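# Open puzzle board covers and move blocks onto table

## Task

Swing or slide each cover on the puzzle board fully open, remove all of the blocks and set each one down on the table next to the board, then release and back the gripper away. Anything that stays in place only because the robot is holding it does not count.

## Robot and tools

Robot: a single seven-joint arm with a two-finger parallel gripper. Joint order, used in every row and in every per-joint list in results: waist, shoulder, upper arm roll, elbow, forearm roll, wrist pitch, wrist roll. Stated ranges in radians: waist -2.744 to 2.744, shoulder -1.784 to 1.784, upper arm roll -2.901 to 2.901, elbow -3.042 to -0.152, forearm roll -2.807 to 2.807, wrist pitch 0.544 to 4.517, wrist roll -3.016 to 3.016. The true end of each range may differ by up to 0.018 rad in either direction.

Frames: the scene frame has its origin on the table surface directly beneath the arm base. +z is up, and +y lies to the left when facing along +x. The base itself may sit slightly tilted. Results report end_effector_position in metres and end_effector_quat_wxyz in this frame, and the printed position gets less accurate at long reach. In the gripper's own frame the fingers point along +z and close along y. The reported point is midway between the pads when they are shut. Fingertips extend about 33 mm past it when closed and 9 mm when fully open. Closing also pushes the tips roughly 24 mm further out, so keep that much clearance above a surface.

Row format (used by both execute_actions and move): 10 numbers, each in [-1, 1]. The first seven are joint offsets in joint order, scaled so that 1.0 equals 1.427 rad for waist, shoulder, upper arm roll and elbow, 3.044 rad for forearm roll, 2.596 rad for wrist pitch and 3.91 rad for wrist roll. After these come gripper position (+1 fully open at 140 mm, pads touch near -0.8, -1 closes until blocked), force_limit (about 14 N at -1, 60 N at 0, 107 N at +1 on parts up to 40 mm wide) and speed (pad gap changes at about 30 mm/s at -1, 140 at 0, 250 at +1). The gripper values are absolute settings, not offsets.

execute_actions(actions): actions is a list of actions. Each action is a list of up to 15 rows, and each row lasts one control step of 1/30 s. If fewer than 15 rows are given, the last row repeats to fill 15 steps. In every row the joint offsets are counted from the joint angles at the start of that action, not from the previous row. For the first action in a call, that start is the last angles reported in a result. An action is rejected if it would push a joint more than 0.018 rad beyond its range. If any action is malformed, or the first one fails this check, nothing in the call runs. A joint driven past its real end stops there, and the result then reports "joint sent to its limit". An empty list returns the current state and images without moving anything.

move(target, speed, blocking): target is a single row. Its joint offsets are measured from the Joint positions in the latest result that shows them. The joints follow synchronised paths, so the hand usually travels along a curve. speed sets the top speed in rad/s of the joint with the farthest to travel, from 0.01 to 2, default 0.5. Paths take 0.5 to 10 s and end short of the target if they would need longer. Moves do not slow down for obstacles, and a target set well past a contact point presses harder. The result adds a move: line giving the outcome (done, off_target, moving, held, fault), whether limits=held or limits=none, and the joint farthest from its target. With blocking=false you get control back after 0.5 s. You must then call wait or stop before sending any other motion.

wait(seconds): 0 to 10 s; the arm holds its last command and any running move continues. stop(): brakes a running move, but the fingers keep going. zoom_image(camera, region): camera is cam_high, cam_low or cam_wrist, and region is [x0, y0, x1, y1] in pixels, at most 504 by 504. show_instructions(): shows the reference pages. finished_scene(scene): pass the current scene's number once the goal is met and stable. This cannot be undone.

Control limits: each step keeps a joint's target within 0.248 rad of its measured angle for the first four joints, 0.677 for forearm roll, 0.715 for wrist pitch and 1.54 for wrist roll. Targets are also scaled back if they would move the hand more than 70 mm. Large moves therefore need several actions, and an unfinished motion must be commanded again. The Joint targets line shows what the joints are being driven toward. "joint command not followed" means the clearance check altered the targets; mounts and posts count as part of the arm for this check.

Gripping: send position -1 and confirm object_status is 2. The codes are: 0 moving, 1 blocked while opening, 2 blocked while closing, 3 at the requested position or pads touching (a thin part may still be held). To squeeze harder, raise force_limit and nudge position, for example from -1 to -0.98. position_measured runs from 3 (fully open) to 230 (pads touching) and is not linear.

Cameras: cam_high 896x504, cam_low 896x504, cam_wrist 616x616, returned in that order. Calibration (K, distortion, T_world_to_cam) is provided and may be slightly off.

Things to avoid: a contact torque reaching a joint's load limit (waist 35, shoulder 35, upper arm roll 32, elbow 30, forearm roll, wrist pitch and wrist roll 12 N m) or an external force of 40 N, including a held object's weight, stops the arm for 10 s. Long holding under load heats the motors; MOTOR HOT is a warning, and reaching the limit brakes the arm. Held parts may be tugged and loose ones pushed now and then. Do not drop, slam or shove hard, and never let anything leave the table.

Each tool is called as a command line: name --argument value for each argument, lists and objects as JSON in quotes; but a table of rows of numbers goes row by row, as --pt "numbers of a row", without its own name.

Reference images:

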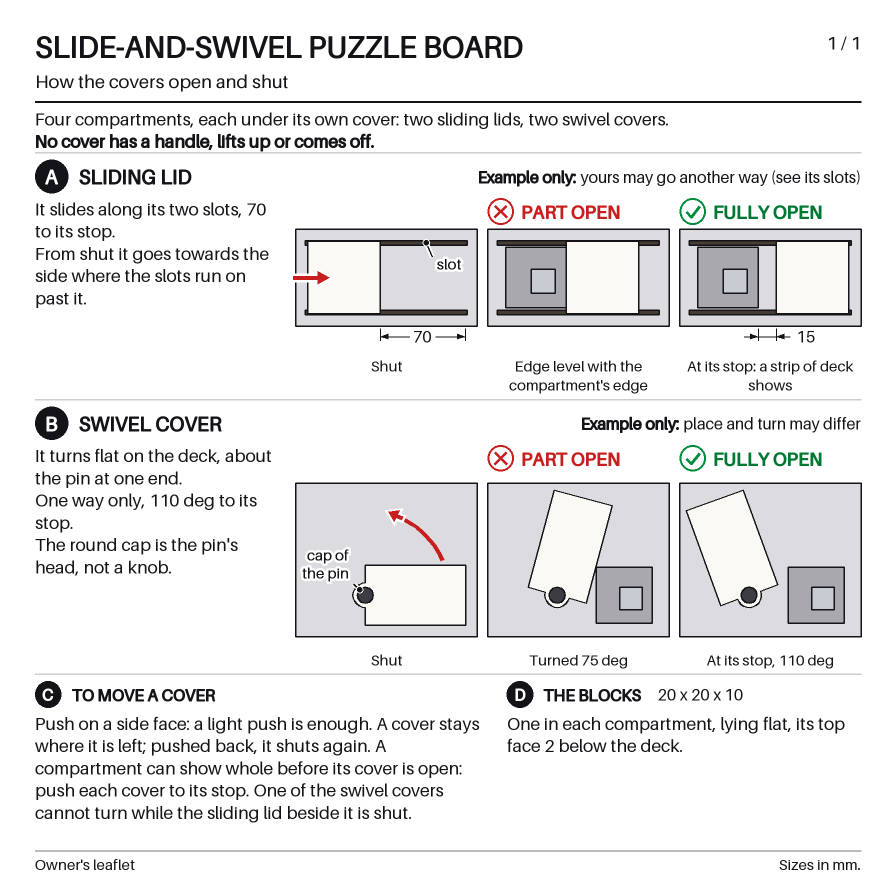

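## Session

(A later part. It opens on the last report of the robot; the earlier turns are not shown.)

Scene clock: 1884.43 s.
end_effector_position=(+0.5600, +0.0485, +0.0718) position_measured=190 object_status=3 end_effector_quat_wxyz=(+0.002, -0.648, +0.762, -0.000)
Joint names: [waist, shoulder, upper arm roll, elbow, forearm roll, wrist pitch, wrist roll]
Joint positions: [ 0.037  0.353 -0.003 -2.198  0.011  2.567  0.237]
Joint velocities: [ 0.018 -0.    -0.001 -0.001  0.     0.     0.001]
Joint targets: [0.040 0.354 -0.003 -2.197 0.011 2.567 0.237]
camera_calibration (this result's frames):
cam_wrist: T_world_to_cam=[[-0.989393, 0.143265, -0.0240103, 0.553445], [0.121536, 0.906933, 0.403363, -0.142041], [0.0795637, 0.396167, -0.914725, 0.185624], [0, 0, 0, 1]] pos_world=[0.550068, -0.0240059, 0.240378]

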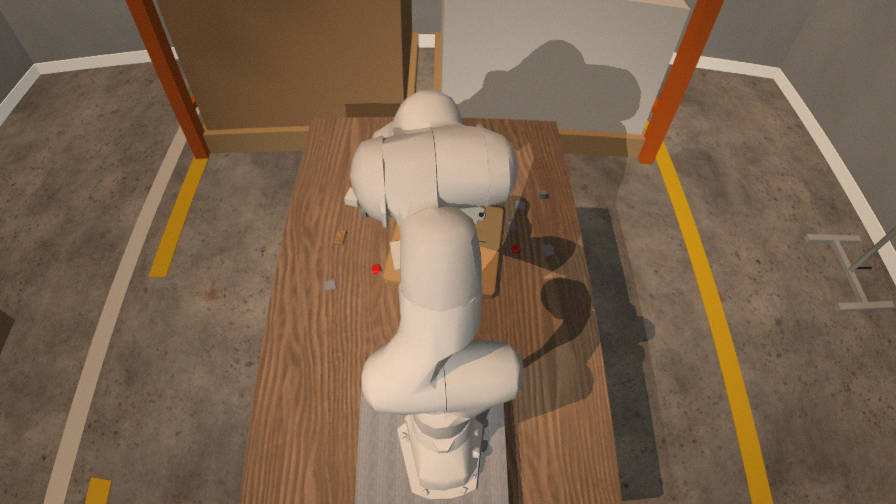

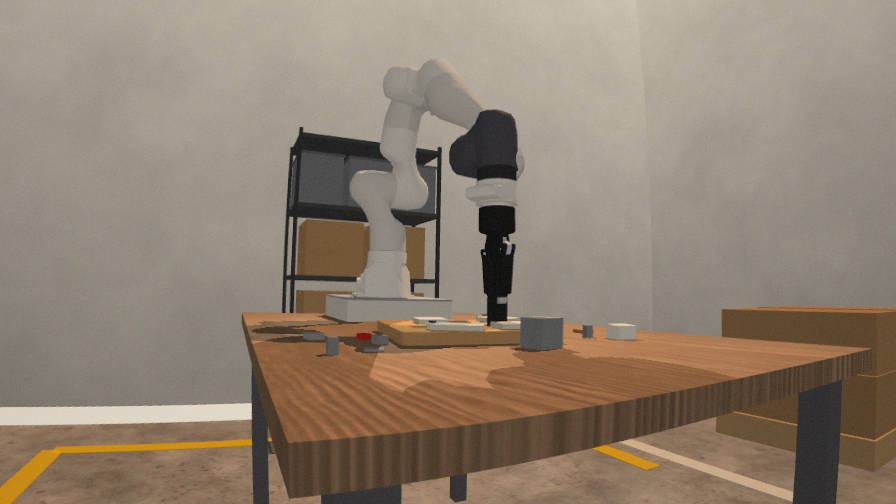

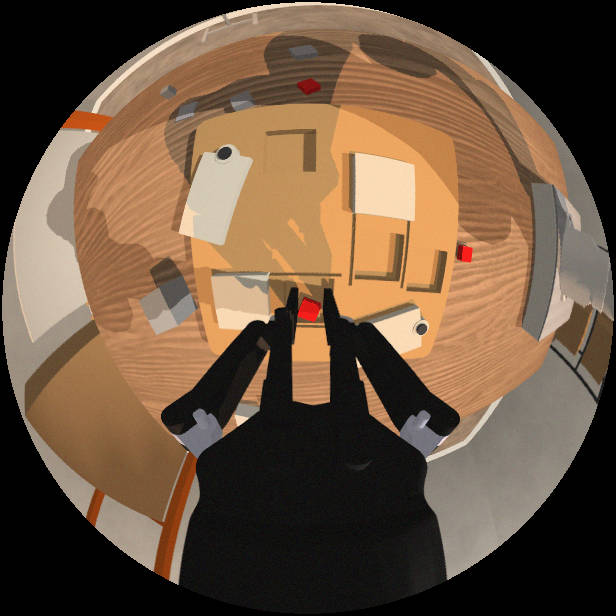

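execute_actions --actions '[[[0.0024,0.0007,0,0.001,0,0,0.003,-0.48,-0.2,-0.8],[0.0031,0.0007,0,0.001,0,0,0.004,-0.48,-0.2,-0.8],[0.0038,0.0007,0,0.001,0,0,0.005,-0.48,-0.2,-0.8],[0.0045,0.0007,0,0.001,0,0,0.0058,-0.48,-0.2,-0.8],[0.0052,0.0007,0,0.001,0,0,0.006,-0.48,-0.2,-0.8],[0.0059,0.0007,0,0.001,0,0,0.006,-0.48,-0.2,-0.8],[0.0066,0.0007,0,0.001,0,0,0.006,-0.5,-0.2,-0.8],[0.0073,0.0007,0,0.001,0,0,0.006,-0.5,-0.2,-0.8],[0.008,0.0007,0,0.001,0,0,0.006,-0.5,-0.2,-0.8],[0.0087,0.0007,0,0.001,0,0,0.0056,-0.5,-0.2,-0.8],[0.0094,0.0007,0,0.001,0,0,0.0052,-0.52,-0.2,-0.8],[0.01,0.0007,0,0.001,0,0,0.0048,-0.52,-0.2,-0.8],[0.0103,0.0007,0,0.001,0,0,0.0046,-0.52,-0.2,-0.8]]]'

zoom_image --camera "cam_wrist" --region '[280, 274, 343, 337]'

Scene clock: 1898.03 s.
end_effector_position=(+0.5594, +0.0551, +0.0718) position_measured=195 object_status=0 end_effector_quat_wxyz=(+0.002, -0.648, +0.762, -0.000)
Joint names: [waist, shoulder, upper arm roll, elbow, forearm roll, wrist pitch, wrist roll]
Joint positions: [ 0.048  0.353 -0.003 -2.198  0.011  2.567  0.25 ]
Joint velocities: [ 0.012  0.    -0.    -0.     0.002  0.     0.003]
Joint targets: [0.051 0.354 -0.003 -2.197 0.011 2.567 0.255]
camera_calibration (this result's frames):
cam_wrist: T_world_to_cam=[[-0.989276, 0.144091, -0.0239127, 0.551778], [0.122318, 0.906758, 0.403521, -0.148376], [0.0798266, 0.396268, -0.914658, 0.182886], [0, 0, 0, 1]] pos_world=[0.54941, -0.0174369, 0.240346]

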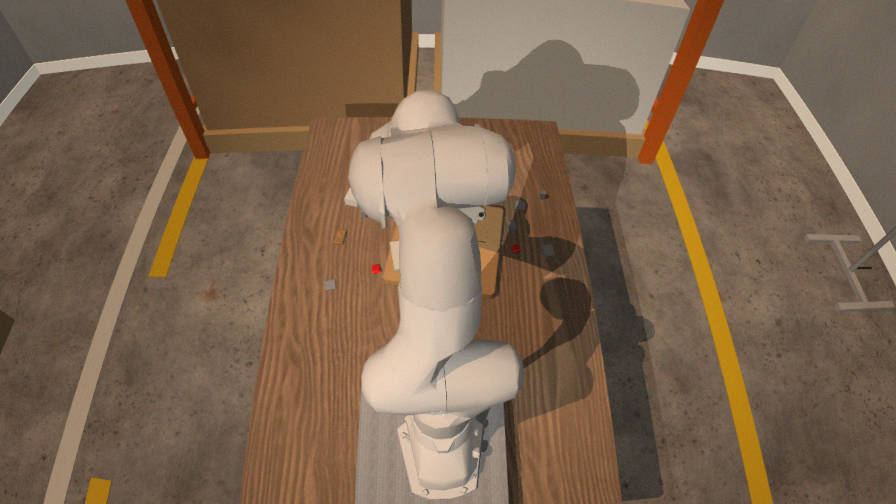

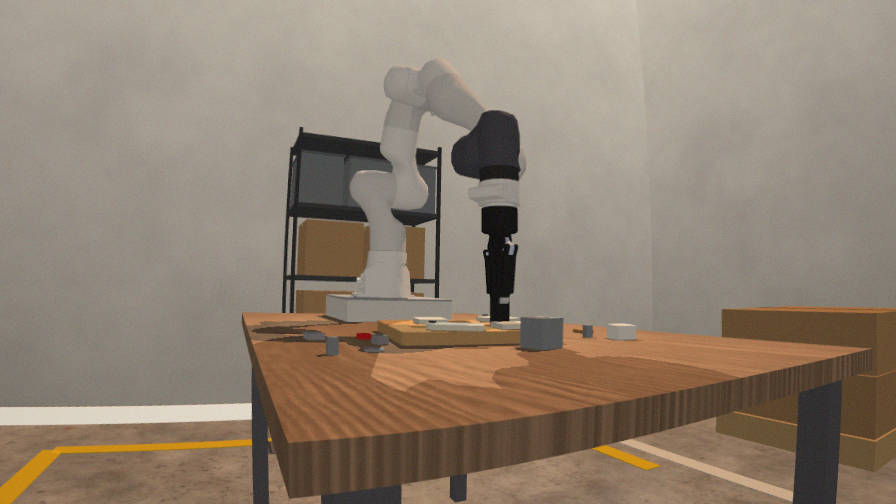

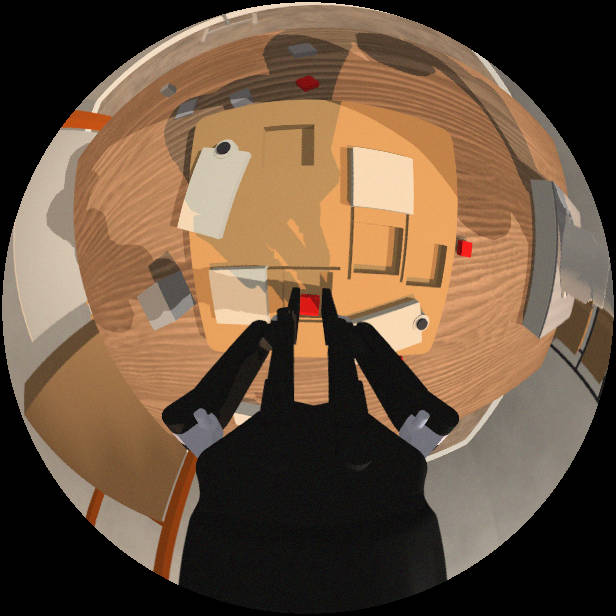

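Region (280, 274, 343, 337) of cam_wrist's 616x616 image, scaled by 8.000, with more detail than that image has.

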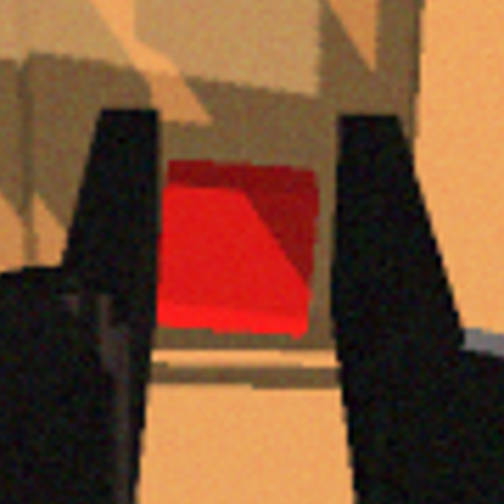

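execute_actions --actions '[[[0,0,0,0,0,0,0,-1,-0.2,-0.6],[0,0,0,0,0,0,0,-1,-0.2,-0.6],[0,0,0,0,0,0,0,-1,-0.2,-0.6],[0,0,0,0,0,0,0,-1,-0.2,-0.6],[0,0,0,0,0,0,0,-1,-0.2,-0.6],[0,0,0,0,0,0,0,-1,-0.2,-0.6],[0,0,0,0,0,0,0,-1,-0.2,-0.6],[0,0,0,0,0,0,0,-1,-0.2,-0.6],[-0.0015,0,0,0,0,0,0,-1,-0.2,-0.6],[-0.0022,0,0,0,0,0,0,-1,-0.2,-0.6],[-0.0029,0,0,0,0,0,0,-1,-0.2,-0.6],[-0.0036,0,0,0,0,0,0,-1,-0.2,-0.6],[-0.0041,0,0,0,0,0,0,-1,-0.2,-0.6]]]'

Scene clock: 1907.37 s.
end_effector_position=(+0.5597, +0.0537, +0.0719) position_measured=206 object_status=2 end_effector_quat_wxyz=(+0.002, -0.646, +0.763, -0.000)
Joint names: [waist, shoulder, upper arm roll, elbow, forearm roll, wrist pitch, wrist roll]
Joint positions: [ 0.046  0.353 -0.003 -2.198  0.011  2.567  0.251]
Joint velocities: [-0.014 -0.001 -0.     0.    -0.001 -0.    -0.   ]
Joint targets: [0.043 0.353 -0.003 -2.198 0.011 2.567 0.250]
camera_calibration (this result's frames):
cam_wrist: T_world_to_cam=[[-0.988753, 0.147589, -0.0242023, 0.551749], [0.125406, 0.906319, 0.403559, -0.148919], [0.0814958, 0.395985, -0.914633, 0.182647], [0, 0, 0, 1]] pos_world=[0.549334, -0.018789, 0.240506]

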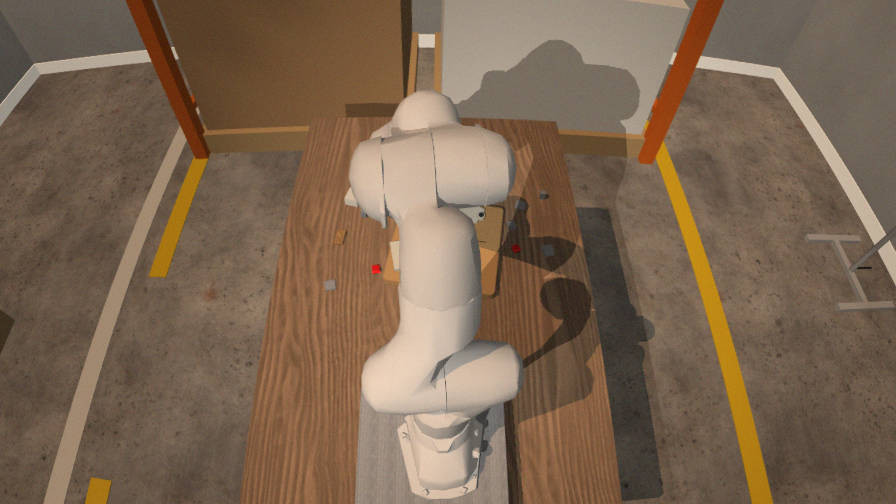

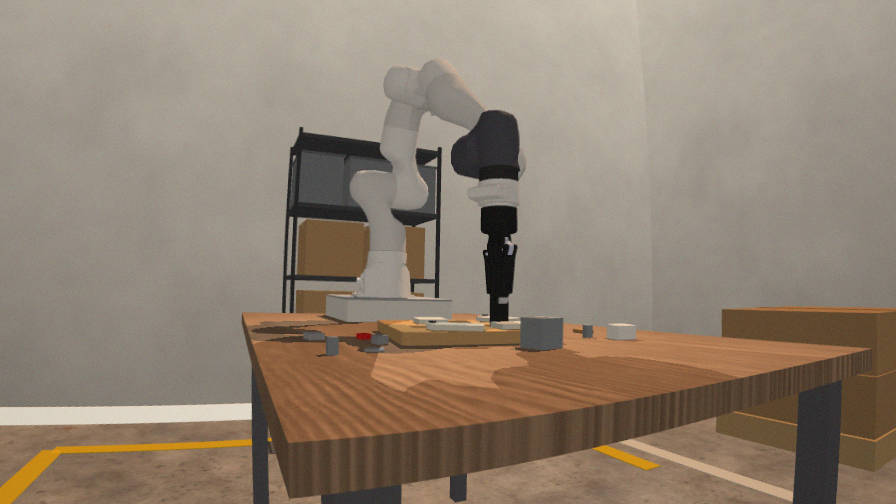

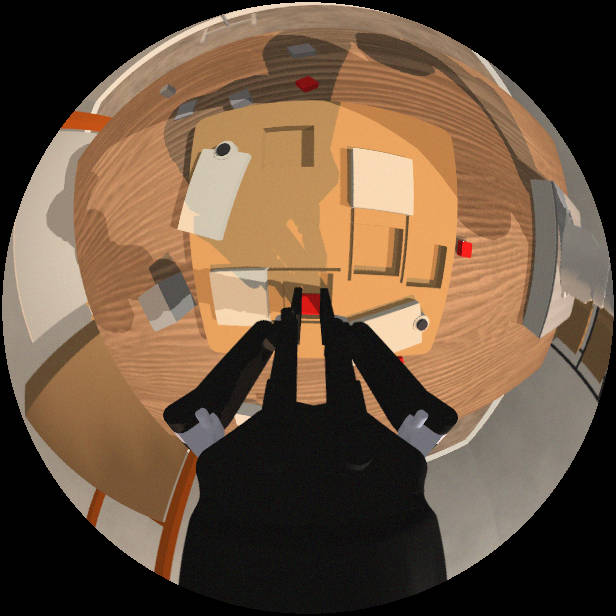

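execute_actions --actions '[[[-0.001,-0.0047,0,0,0,-0.0019,0,-1,-0.2,-0.6],[-0.001,-0.0087,0,0,0,-0.0062,0,-1,-0.2,-0.6],[-0.001,-0.0133,0,0,0,-0.0106,0,-1,-0.2,-0.6],[-0.001,-0.0185,0,0,0,-0.0149,0,-1,-0.2,-0.6],[-0.001,-0.0239,0,0,0,-0.0191,0,-1,-0.2,-0.6],[-0.001,-0.0293,0,0,0,-0.023,0,-1,-0.2,-0.6],[-0.001,-0.0345,0,0,0,-0.0264,0,-1,-0.2,-0.6],[-0.001,-0.0392,0,0,0,-0.0292,0,-1,-0.2,-0.6],[-0.001,-0.0431,0,0,0,-0.0314,0,-1,-0.2,-0.6],[-0.001,-0.0461,0,0,0,-0.0326,0,-1,-0.2,-0.6],[-0.001,-0.0478,0,0,0,-0.0329,0,-1,-0.2,-0.6],[-0.001,-0.048,0,0,0,-0.0321,0,-1,-0.2,-0.6],[-0.001,-0.0466,0,0,0,-0.03,0,-1,-0.2,-0.6],[-0.001,-0.0466,0,0,0,-0.0266,0,-1,-0.2,-0.6]]]'

move --target '[0.146,-0.001,0,0,0,-0.001,0,-1,-0.2,-0.6]' --speed 0.5

Scene clock: 1941.23 s.
end_effector_position=(+0.5601, +0.0537, +0.1028) position_measured=206 object_status=2 end_effector_quat_wxyz=(+0.003, -0.646, +0.763, -0.001)
Joint names: [waist, shoulder, upper arm roll, elbow, forearm roll, wrist pitch, wrist roll]
Joint positions: [ 0.045  0.287 -0.003 -2.198  0.011  2.504  0.251]
Joint velocities: [ 0.001 -0.001  0.001 -0.    -0.001 -0.007 -0.001]
Joint targets: [0.044 0.286 -0.003 -2.198 0.011 2.498 0.251]
camera_calibration (this result's frames):
cam_wrist: T_world_to_cam=[[-0.988622, 0.148096, -0.0263581, 0.553082], [0.124909, 0.905869, 0.404722, -0.161203], [0.0838145, 0.396824, -0.91406, 0.209468], [0, 0, 0, 1]] pos_world=[0.549368, -0.0190026, 0.271287]

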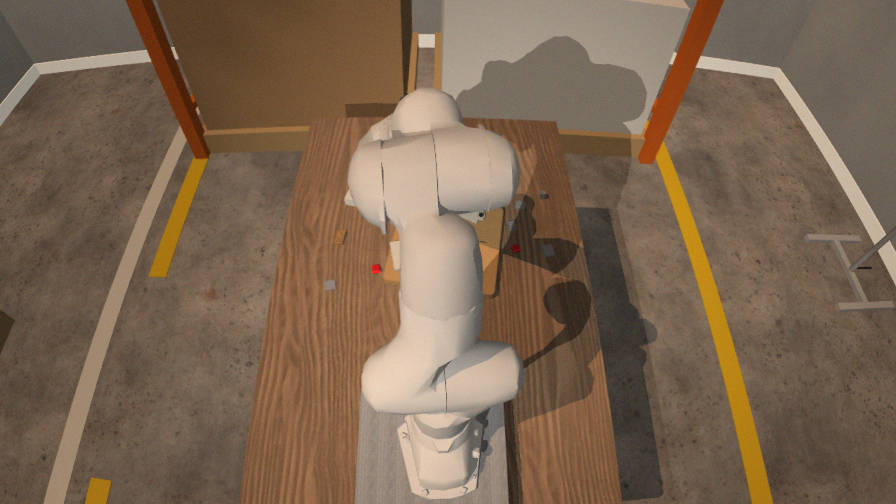

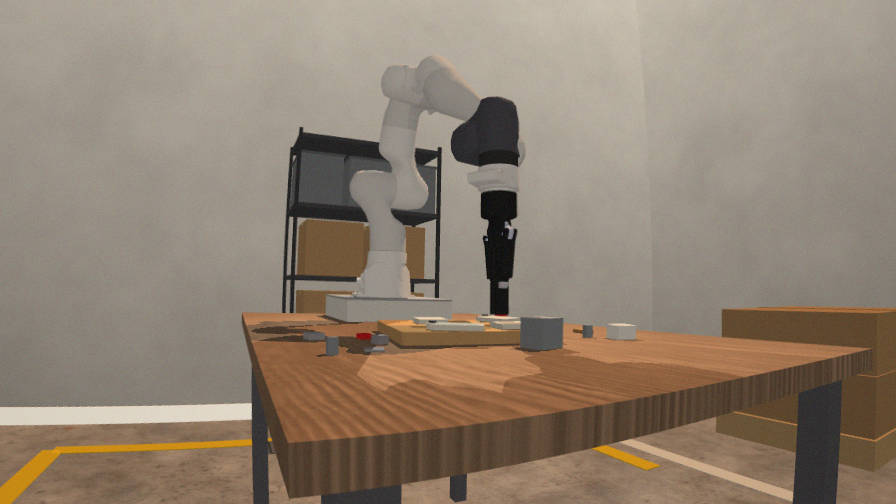

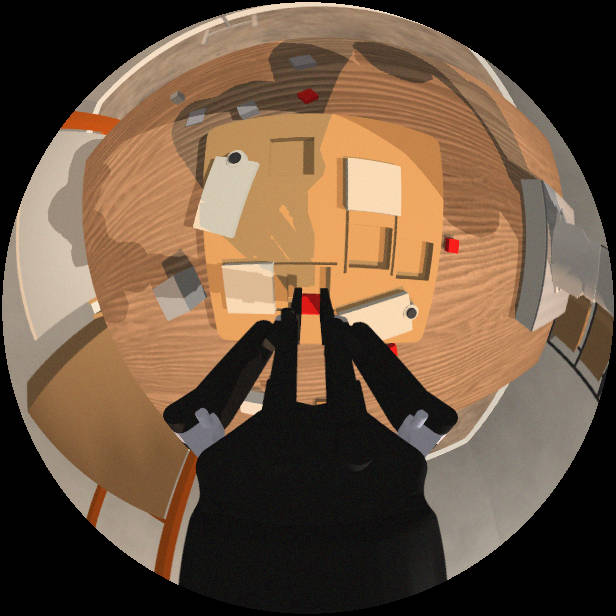

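Scene clock: 1942.17 s.
end_effector_position=(+0.5368, +0.1687, +0.1026) position_measured=206 object_status=2 end_effector_quat_wxyz=(-0.004, +0.722, -0.692, -0.001)
Joint names: [waist, shoulder, upper arm roll, elbow, forearm roll, wrist pitch, wrist roll]
Joint positions: [ 0.252  0.287 -0.001 -2.198  0.011  2.504  0.251]
Joint velocities: [ 0.001 -0.    -0.002 -0.001 -0.001  0.     0.002]
Joint targets: [0.253 0.286 -0.003 -2.198 0.011 2.501 0.251]
move: done; limits=none; farthest joint: the shoulder, 0.002 radians from its target (0.002 radians at the start)
camera_calibration (this result's frames):
cam_wrist: T_world_to_cam=[[-0.997876, -0.0600612, -0.025227, 0.552949], [-0.065127, 0.910904, 0.407446, -0.161549], [-0.00149232, 0.408224, -0.912881, 0.209338], [0, 0, 0, 1]] pos_world=[0.541566, 0.0949096, 0.270873]

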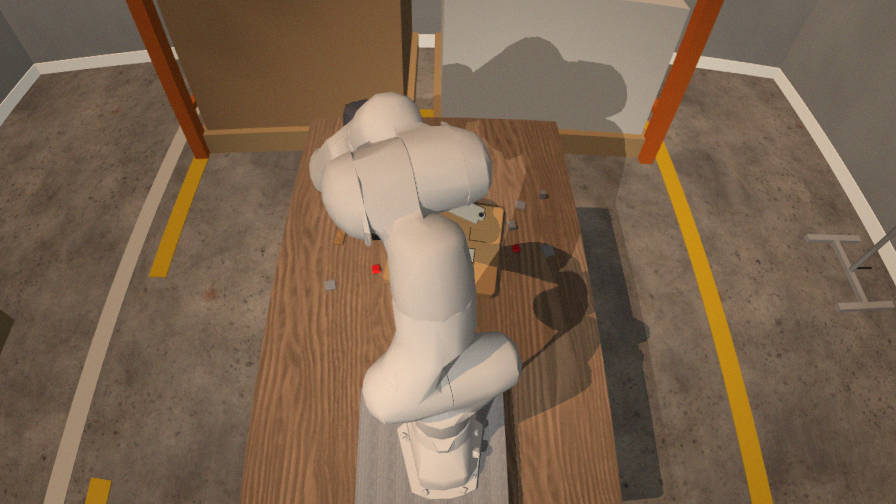

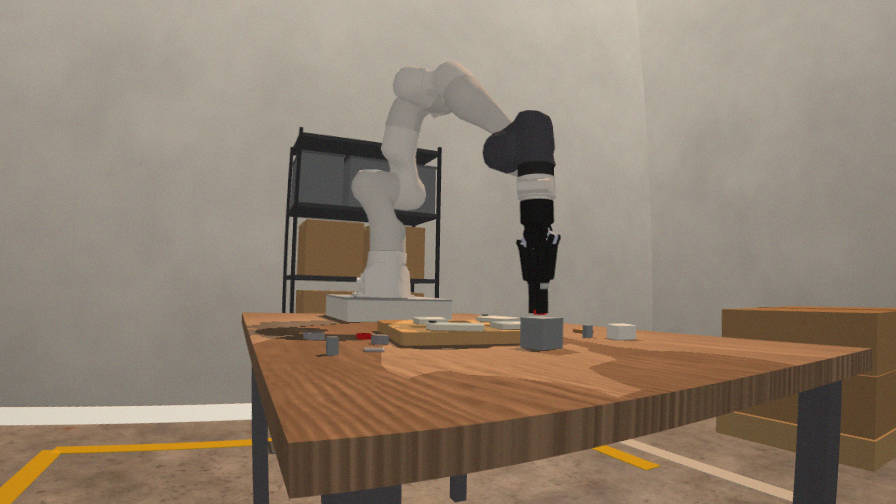

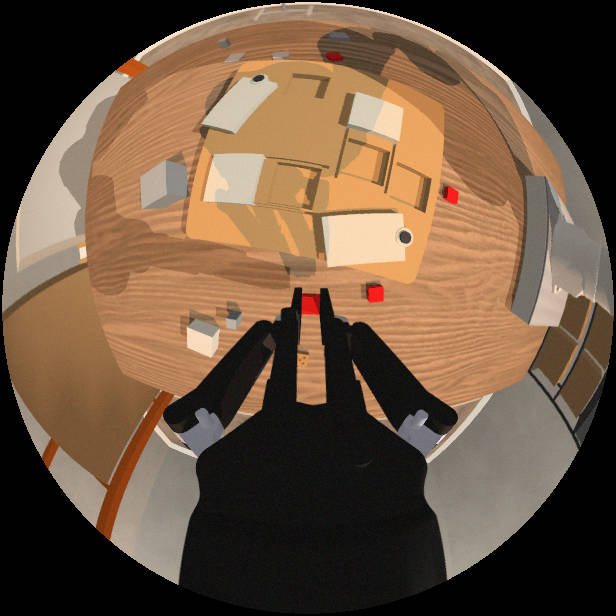

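execute_actions --actions '[[[0,0.0055,0,0,0,0.0073,0,-1,-0.2,-0.6],[0,0.0107,0,0,0,0.0127,0,-1,-0.2,-0.6],[0,0.0167,0,0,0,0.0182,0,-1,-0.2,-0.6],[0,0.0235,0,0,0,0.0234,0,-1,-0.2,-0.6],[0,0.0305,0,0,0,0.0282,0,-1,-0.2,-0.6],[0,0.0374,0,0,0,0.0325,0,-1,-0.2,-0.6],[0,0.0442,0,0,0,0.036,0,-1,-0.2,-0.6],[0,0.0502,0,0,0,0.0387,0,-1,-0.2,-0.6],[0,0.055,0,0,0,0.0403,0,-1,-0.2,-0.6],[0,0.0582,0,0,0,0.0407,0,-1,-0.2,-0.6],[0,0.0596,0,0,0,0.0396,0,-1,-0.2,-0.6],[0,0.0599,0,0,0,0.037,0,-1,-0.2,-0.6],[0,0.0599,0,0,0,0.0327,0,-1,-0.2,-0.6]]]'

Scene clock: 1960.87 s.
end_effector_position=(+0.5354, +0.1679, +0.0628) position_measured=206 object_status=2 end_effector_quat_wxyz=(-0.001, +0.722, -0.692, -0.002)
Joint names: [waist, shoulder, upper arm roll, elbow, forearm roll, wrist pitch, wrist roll]
Joint positions: [ 0.252  0.371 -0.002 -2.198  0.011  2.582  0.251]
Joint velocities: [-0.001  0.012 -0.001  0.     0.001  0.004  0.002]
Joint targets: [0.252 0.373 -0.001 -2.198 0.011 2.589 0.251]
camera_calibration (this result's frames):
cam_wrist: T_world_to_cam=[[-0.998019, -0.0595137, -0.0203773, 0.550169], [-0.0626598, 0.911909, 0.405581, -0.145983], [-0.00555535, 0.406055, -0.913832, 0.175933], [0, 0, 0, 1]] pos_world=[0.540909, 0.094427, 0.231192]

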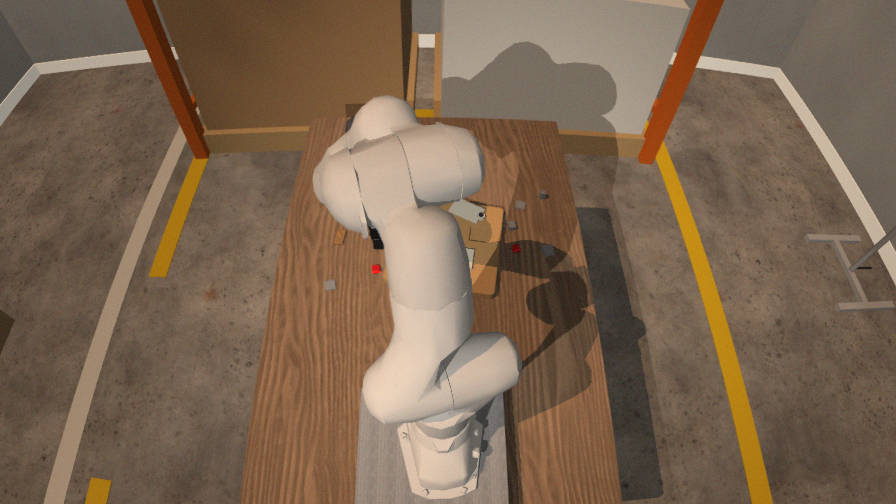

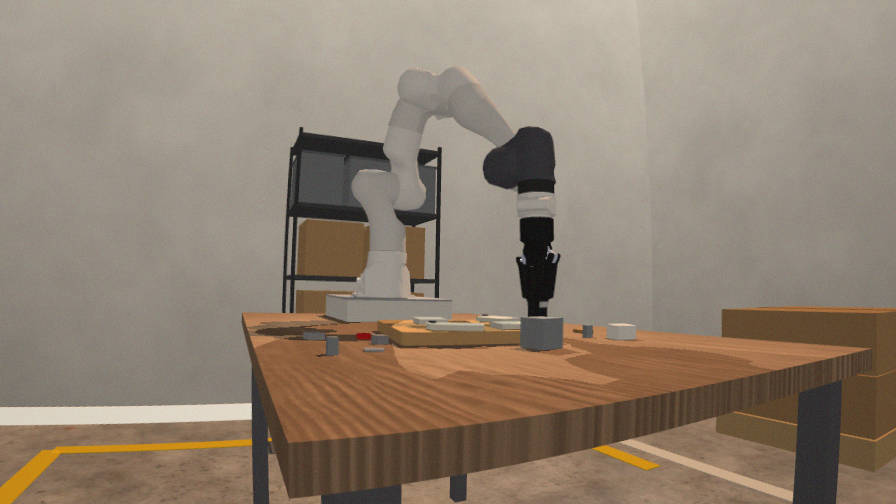

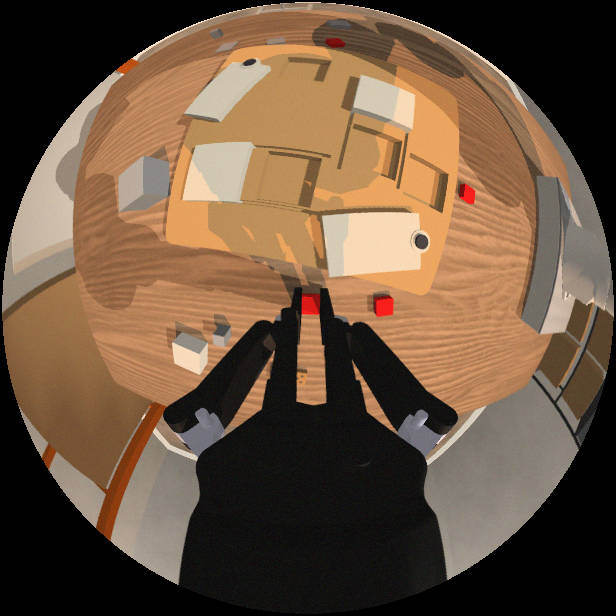

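execute_actions --actions '[[[0,0.0021,0,0,0,0.003,0,-1,-0.2,-0.6],[0,0.0027,0,0,0,0.0035,0,-1,-0.2,-0.6],[0,0.0033,0,0,0,0.004,0,-1,-0.2,-0.6],[0,0.0039,0,0,0,0.0045,0,-1,-0.2,-0.6],[0,0.0045,0,0,0,0.005,0,-1,-0.2,-0.6],[0,0.0051,0,0,0,0.0054,0,-1,-0.2,-0.6],[0,0.0057,0,0,0,0.0057,0,-1,-0.2,-0.6],[0,0.0063,0,0,0,0.006,0,-1,-0.2,-0.6],[0,0.0068,0,0,0,0.0061,0,-1,-0.2,-0.6],[0,0.0073,0,0,0,0.0061,0,-1,-0.2,-0.6],[0,0.0077,0,0,0,0.0058,0,-1,-0.2,-0.6]]]'

Scene clock: 1970.30 s.
end_effector_position=(+0.5360, +0.1680, +0.0599) position_measured=206 object_status=2 end_effector_quat_wxyz=(-0.002, +0.722, -0.692, -0.001)
Joint names: [waist, shoulder, upper arm roll, elbow, forearm roll, wrist pitch, wrist roll]
Joint positions: [ 0.252  0.378 -0.002 -2.198  0.011  2.592  0.251]
Joint velocities: [ 0.001  0.001  0.001 -0.     0.     0.     0.   ]
Joint targets: [0.252 0.382 -0.002 -2.198 0.011 2.597 0.251]
camera_calibration (this result's frames):
cam_wrist: T_world_to_cam=[[-0.99797, -0.0594544, -0.0228447, 0.550871], [-0.063606, 0.911643, 0.406031, -0.144382], [-0.00331406, 0.40666, -0.913574, 0.171882], [0, 0, 0, 1]] pos_world=[0.541138, 0.0944792, 0.228235]

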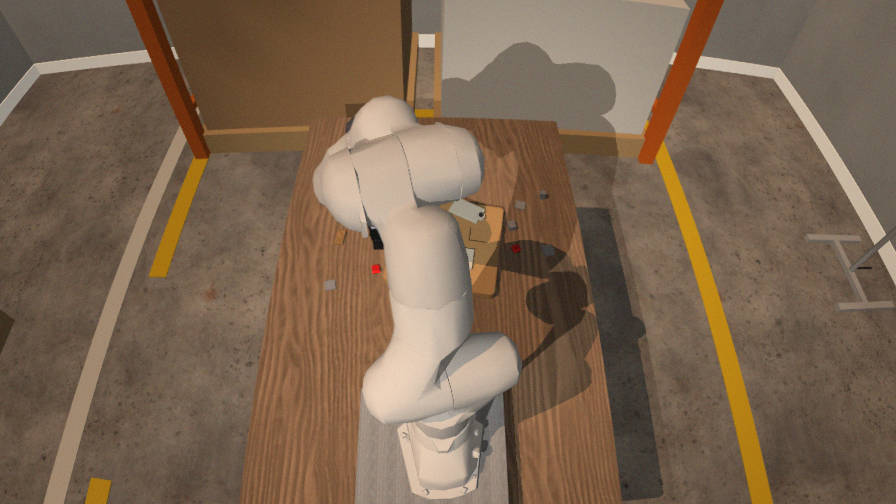

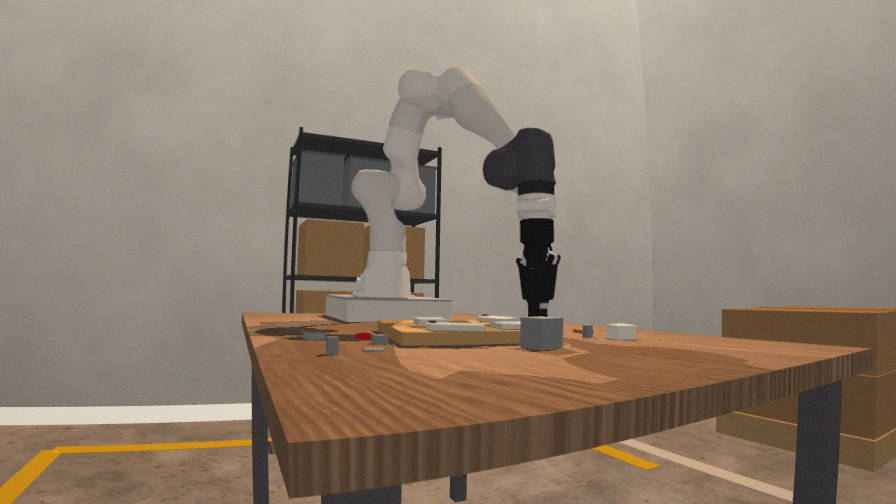

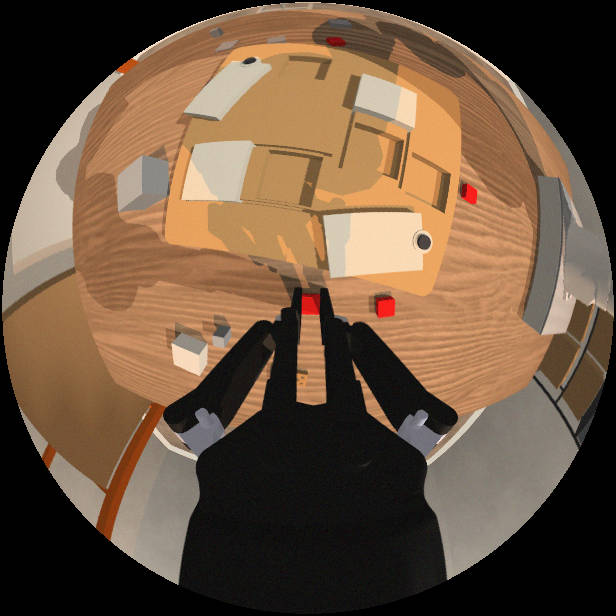

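execute_actions --actions '[[[0,0,0,0,0,0,0,-0.35,-0.2,0],[0,0,0,0,0,0,0,-0.35,-0.2,0],[0,0,0,0,0,0,0,-0.35,-0.2,0],[0,0,0,0,0,0,0,-0.35,-0.2,0],[0,0,0,0,0,0,0,-0.35,-0.2,0],[0,-0.002,0,0,0,-0.003,0,-0.35,-0.2,0],[0,-0.005,0,0,0,-0.007,0,-0.35,-0.2,0],[0,-0.009,0,0,0,-0.011,0,-0.35,-0.2,0],[0,-0.014,0,0,0,-0.015,0,-0.35,-0.2,0],[0,-0.019,0,0,0,-0.0185,0,-0.35,-0.2,0],[0,-0.024,0,0,0,-0.021,0,-0.35,-0.2,0],[0,-0.028,0,0,0,-0.0225,0,-0.35,-0.2,0],[0,-0.031,0,0,0,-0.0225,0,-0.35,-0.2,0],[0,-0.033,0,0,0,-0.0215,0,-0.35,-0.2,0],[0,-0.034,0,0,0,-0.02,0,-0.35,-0.2,0]]]'

move --target '[0,-0.2,0,0,0,-0.06,0,-0.35,-0.2,0]' --speed 0.6

Scene clock: 1983.13 s.
end_effector_position=(+0.5366, +0.1684, +0.0781) position_measured=173 object_status=3 end_effector_quat_wxyz=(-0.003, +0.722, -0.692, -0.001)
Joint names: [waist, shoulder, upper arm roll, elbow, forearm roll, wrist pitch, wrist roll]
Joint positions: [ 0.252  0.339 -0.002 -2.198  0.011  2.553  0.251]
Joint velocities: [ 0.    -0.135 -0.     0.    -0.001 -0.045  0.001]
Joint targets: [0.252 0.329 -0.002 -2.198 0.011 2.540 0.251]
camera_calibration (this result's frames):
cam_wrist: T_world_to_cam=[[-0.997952, -0.0596407, -0.0231367, 0.551919], [-0.0638934, 0.911427, 0.40647, -0.15191], [-0.0031547, 0.407116, -0.913371, 0.188251], [0, 0, 0, 1]] pos_world=[0.541677, 0.0947317, 0.24646]

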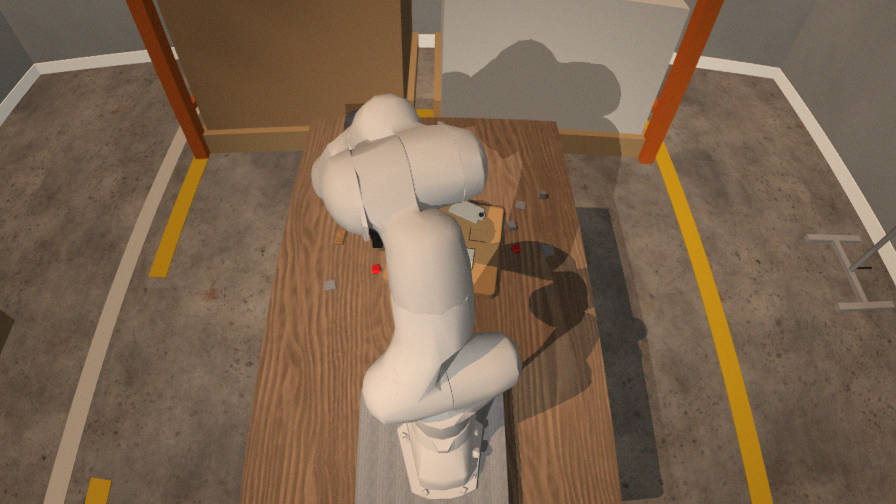

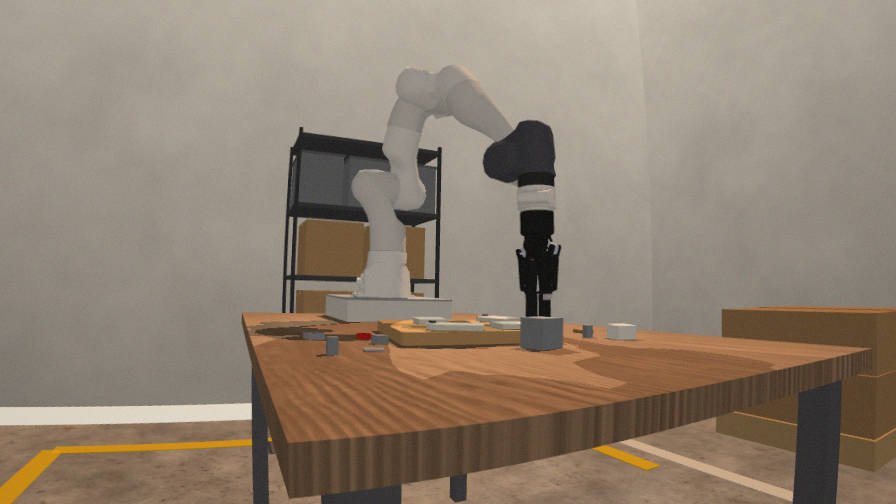

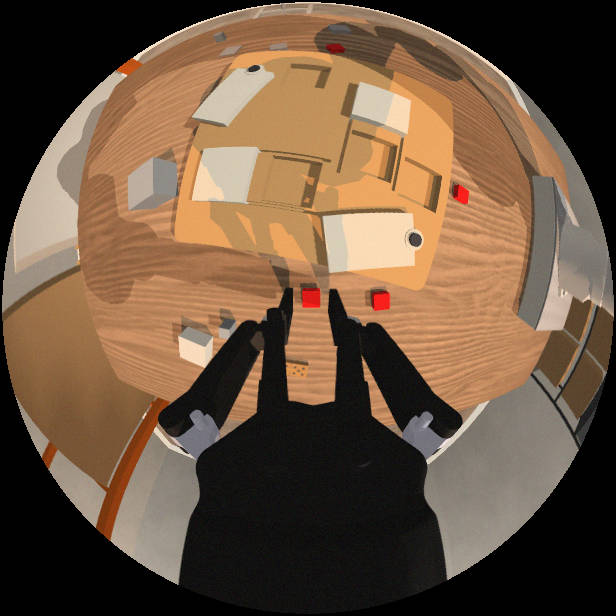

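Scene clock: 1984.40 s.
end_effector_position=(+0.5608, +0.1766, +0.2269) position_measured=173 object_status=3 end_effector_quat_wxyz=(-0.064, +0.721, -0.690, +0.031)
Joint names: [waist, shoulder, upper arm roll, elbow, forearm roll, wrist pitch, wrist roll]
Joint positions: [ 0.252  0.053 -0.002 -2.195  0.011  2.403  0.251]
Joint velocities: [-0.     0.    -0.001  0.    -0.    -0.006  0.001]
Joint targets: [0.252 0.054 -0.002 -2.198 0.011 2.397 0.251]
move: done; limits=none; farthest joint: the wrist pitch, 0.005 radians from its target (0.156 radians at the start)
camera_calibration (this result's frames):
cam_wrist: T_world_to_cam=[[-0.986098, -0.056866, -0.156129, 0.603039], [-0.120066, 0.893396, 0.43293, -0.189634], [0.114866, 0.445657, -0.887804, 0.242063], [0, 0, 0, 1]] pos_world=[0.544082, 0.0958339, 0.391155]

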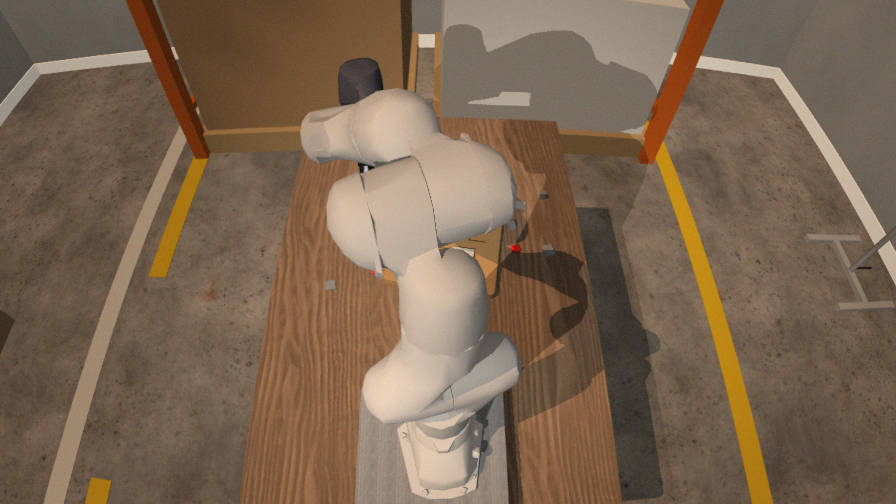

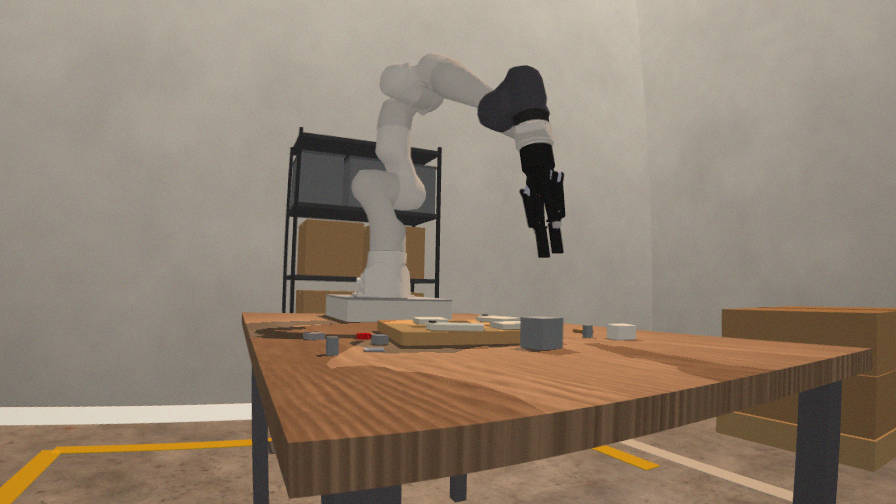

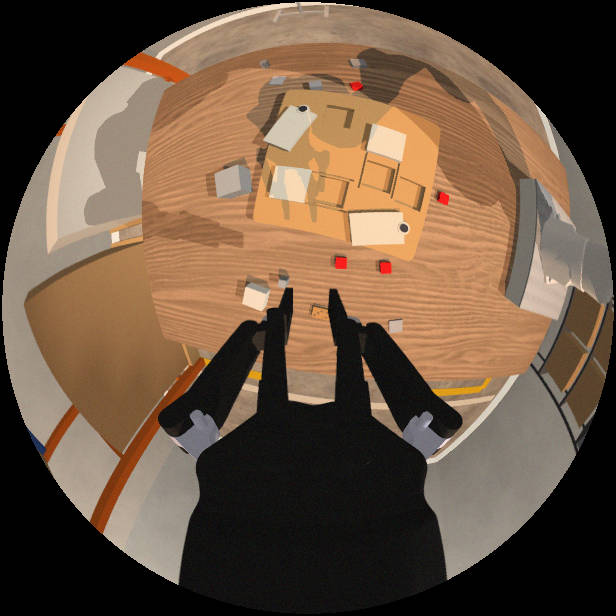

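zoom_image --camera "cam_wrist" --region '[245, 70, 455, 280]'

zoom_image --camera "cam_wrist" --region '[255, 150, 360, 230]'

zoom_image --camera "cam_wrist" --region '[345, 110, 445, 210]'

zoom_image --camera "cam_wrist" --region '[335, 170, 435, 270]'

zoom_image --camera "cam_wrist" --region '[255, 80, 365, 170]'

Region (245, 70, 455, 280) of cam_wrist's 616x616 image, scaled by 2.400, with more detail than that image has.

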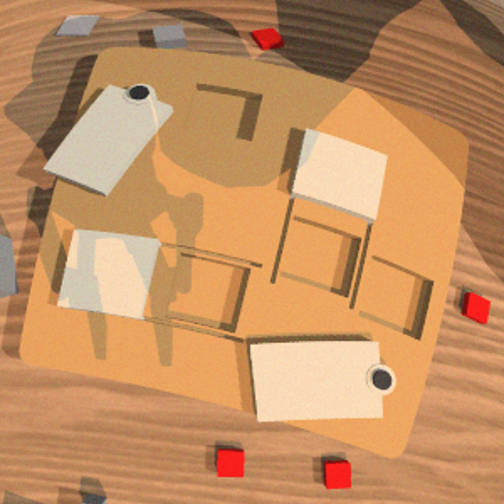

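Region (255, 150, 360, 230) of cam_wrist's 616x616 image, scaled by 4.800, with more detail than that image has; it fills the top 384 rows of this view, and the rest is white.

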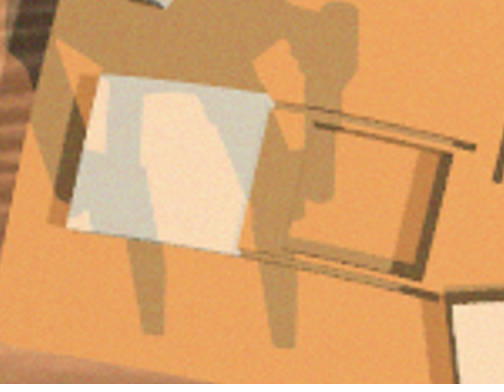

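Region (345, 110, 445, 210) of cam_wrist's 616x616 image, scaled by 5.040, with more detail than that image has.

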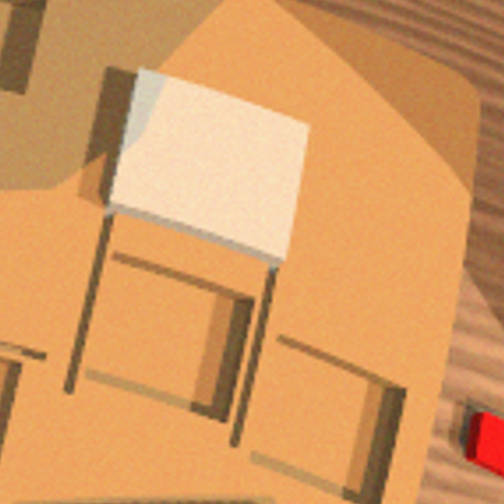

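Region (335, 170, 435, 270) of cam_wrist's 616x616 image, scaled by 5.040, with more detail than that image has.

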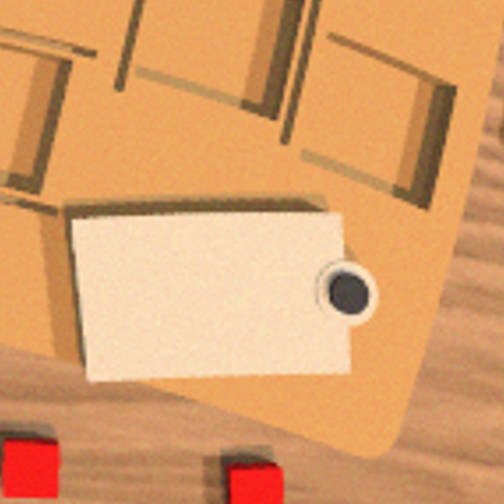

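Region (255, 80, 365, 170) of cam_wrist's 616x616 image, scaled by 4.582, with more detail than that image has; it fills the top 412 rows of this view, and the rest is white.

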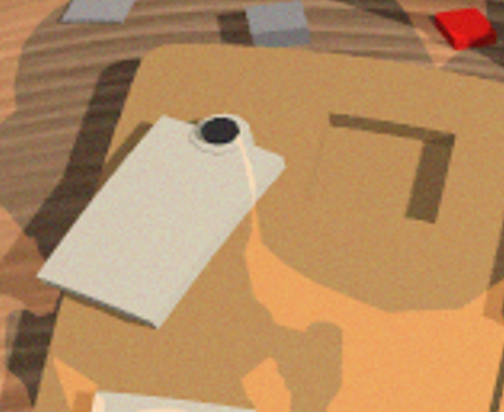

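finished_scene --scene 1

The scene is finished: the task was done.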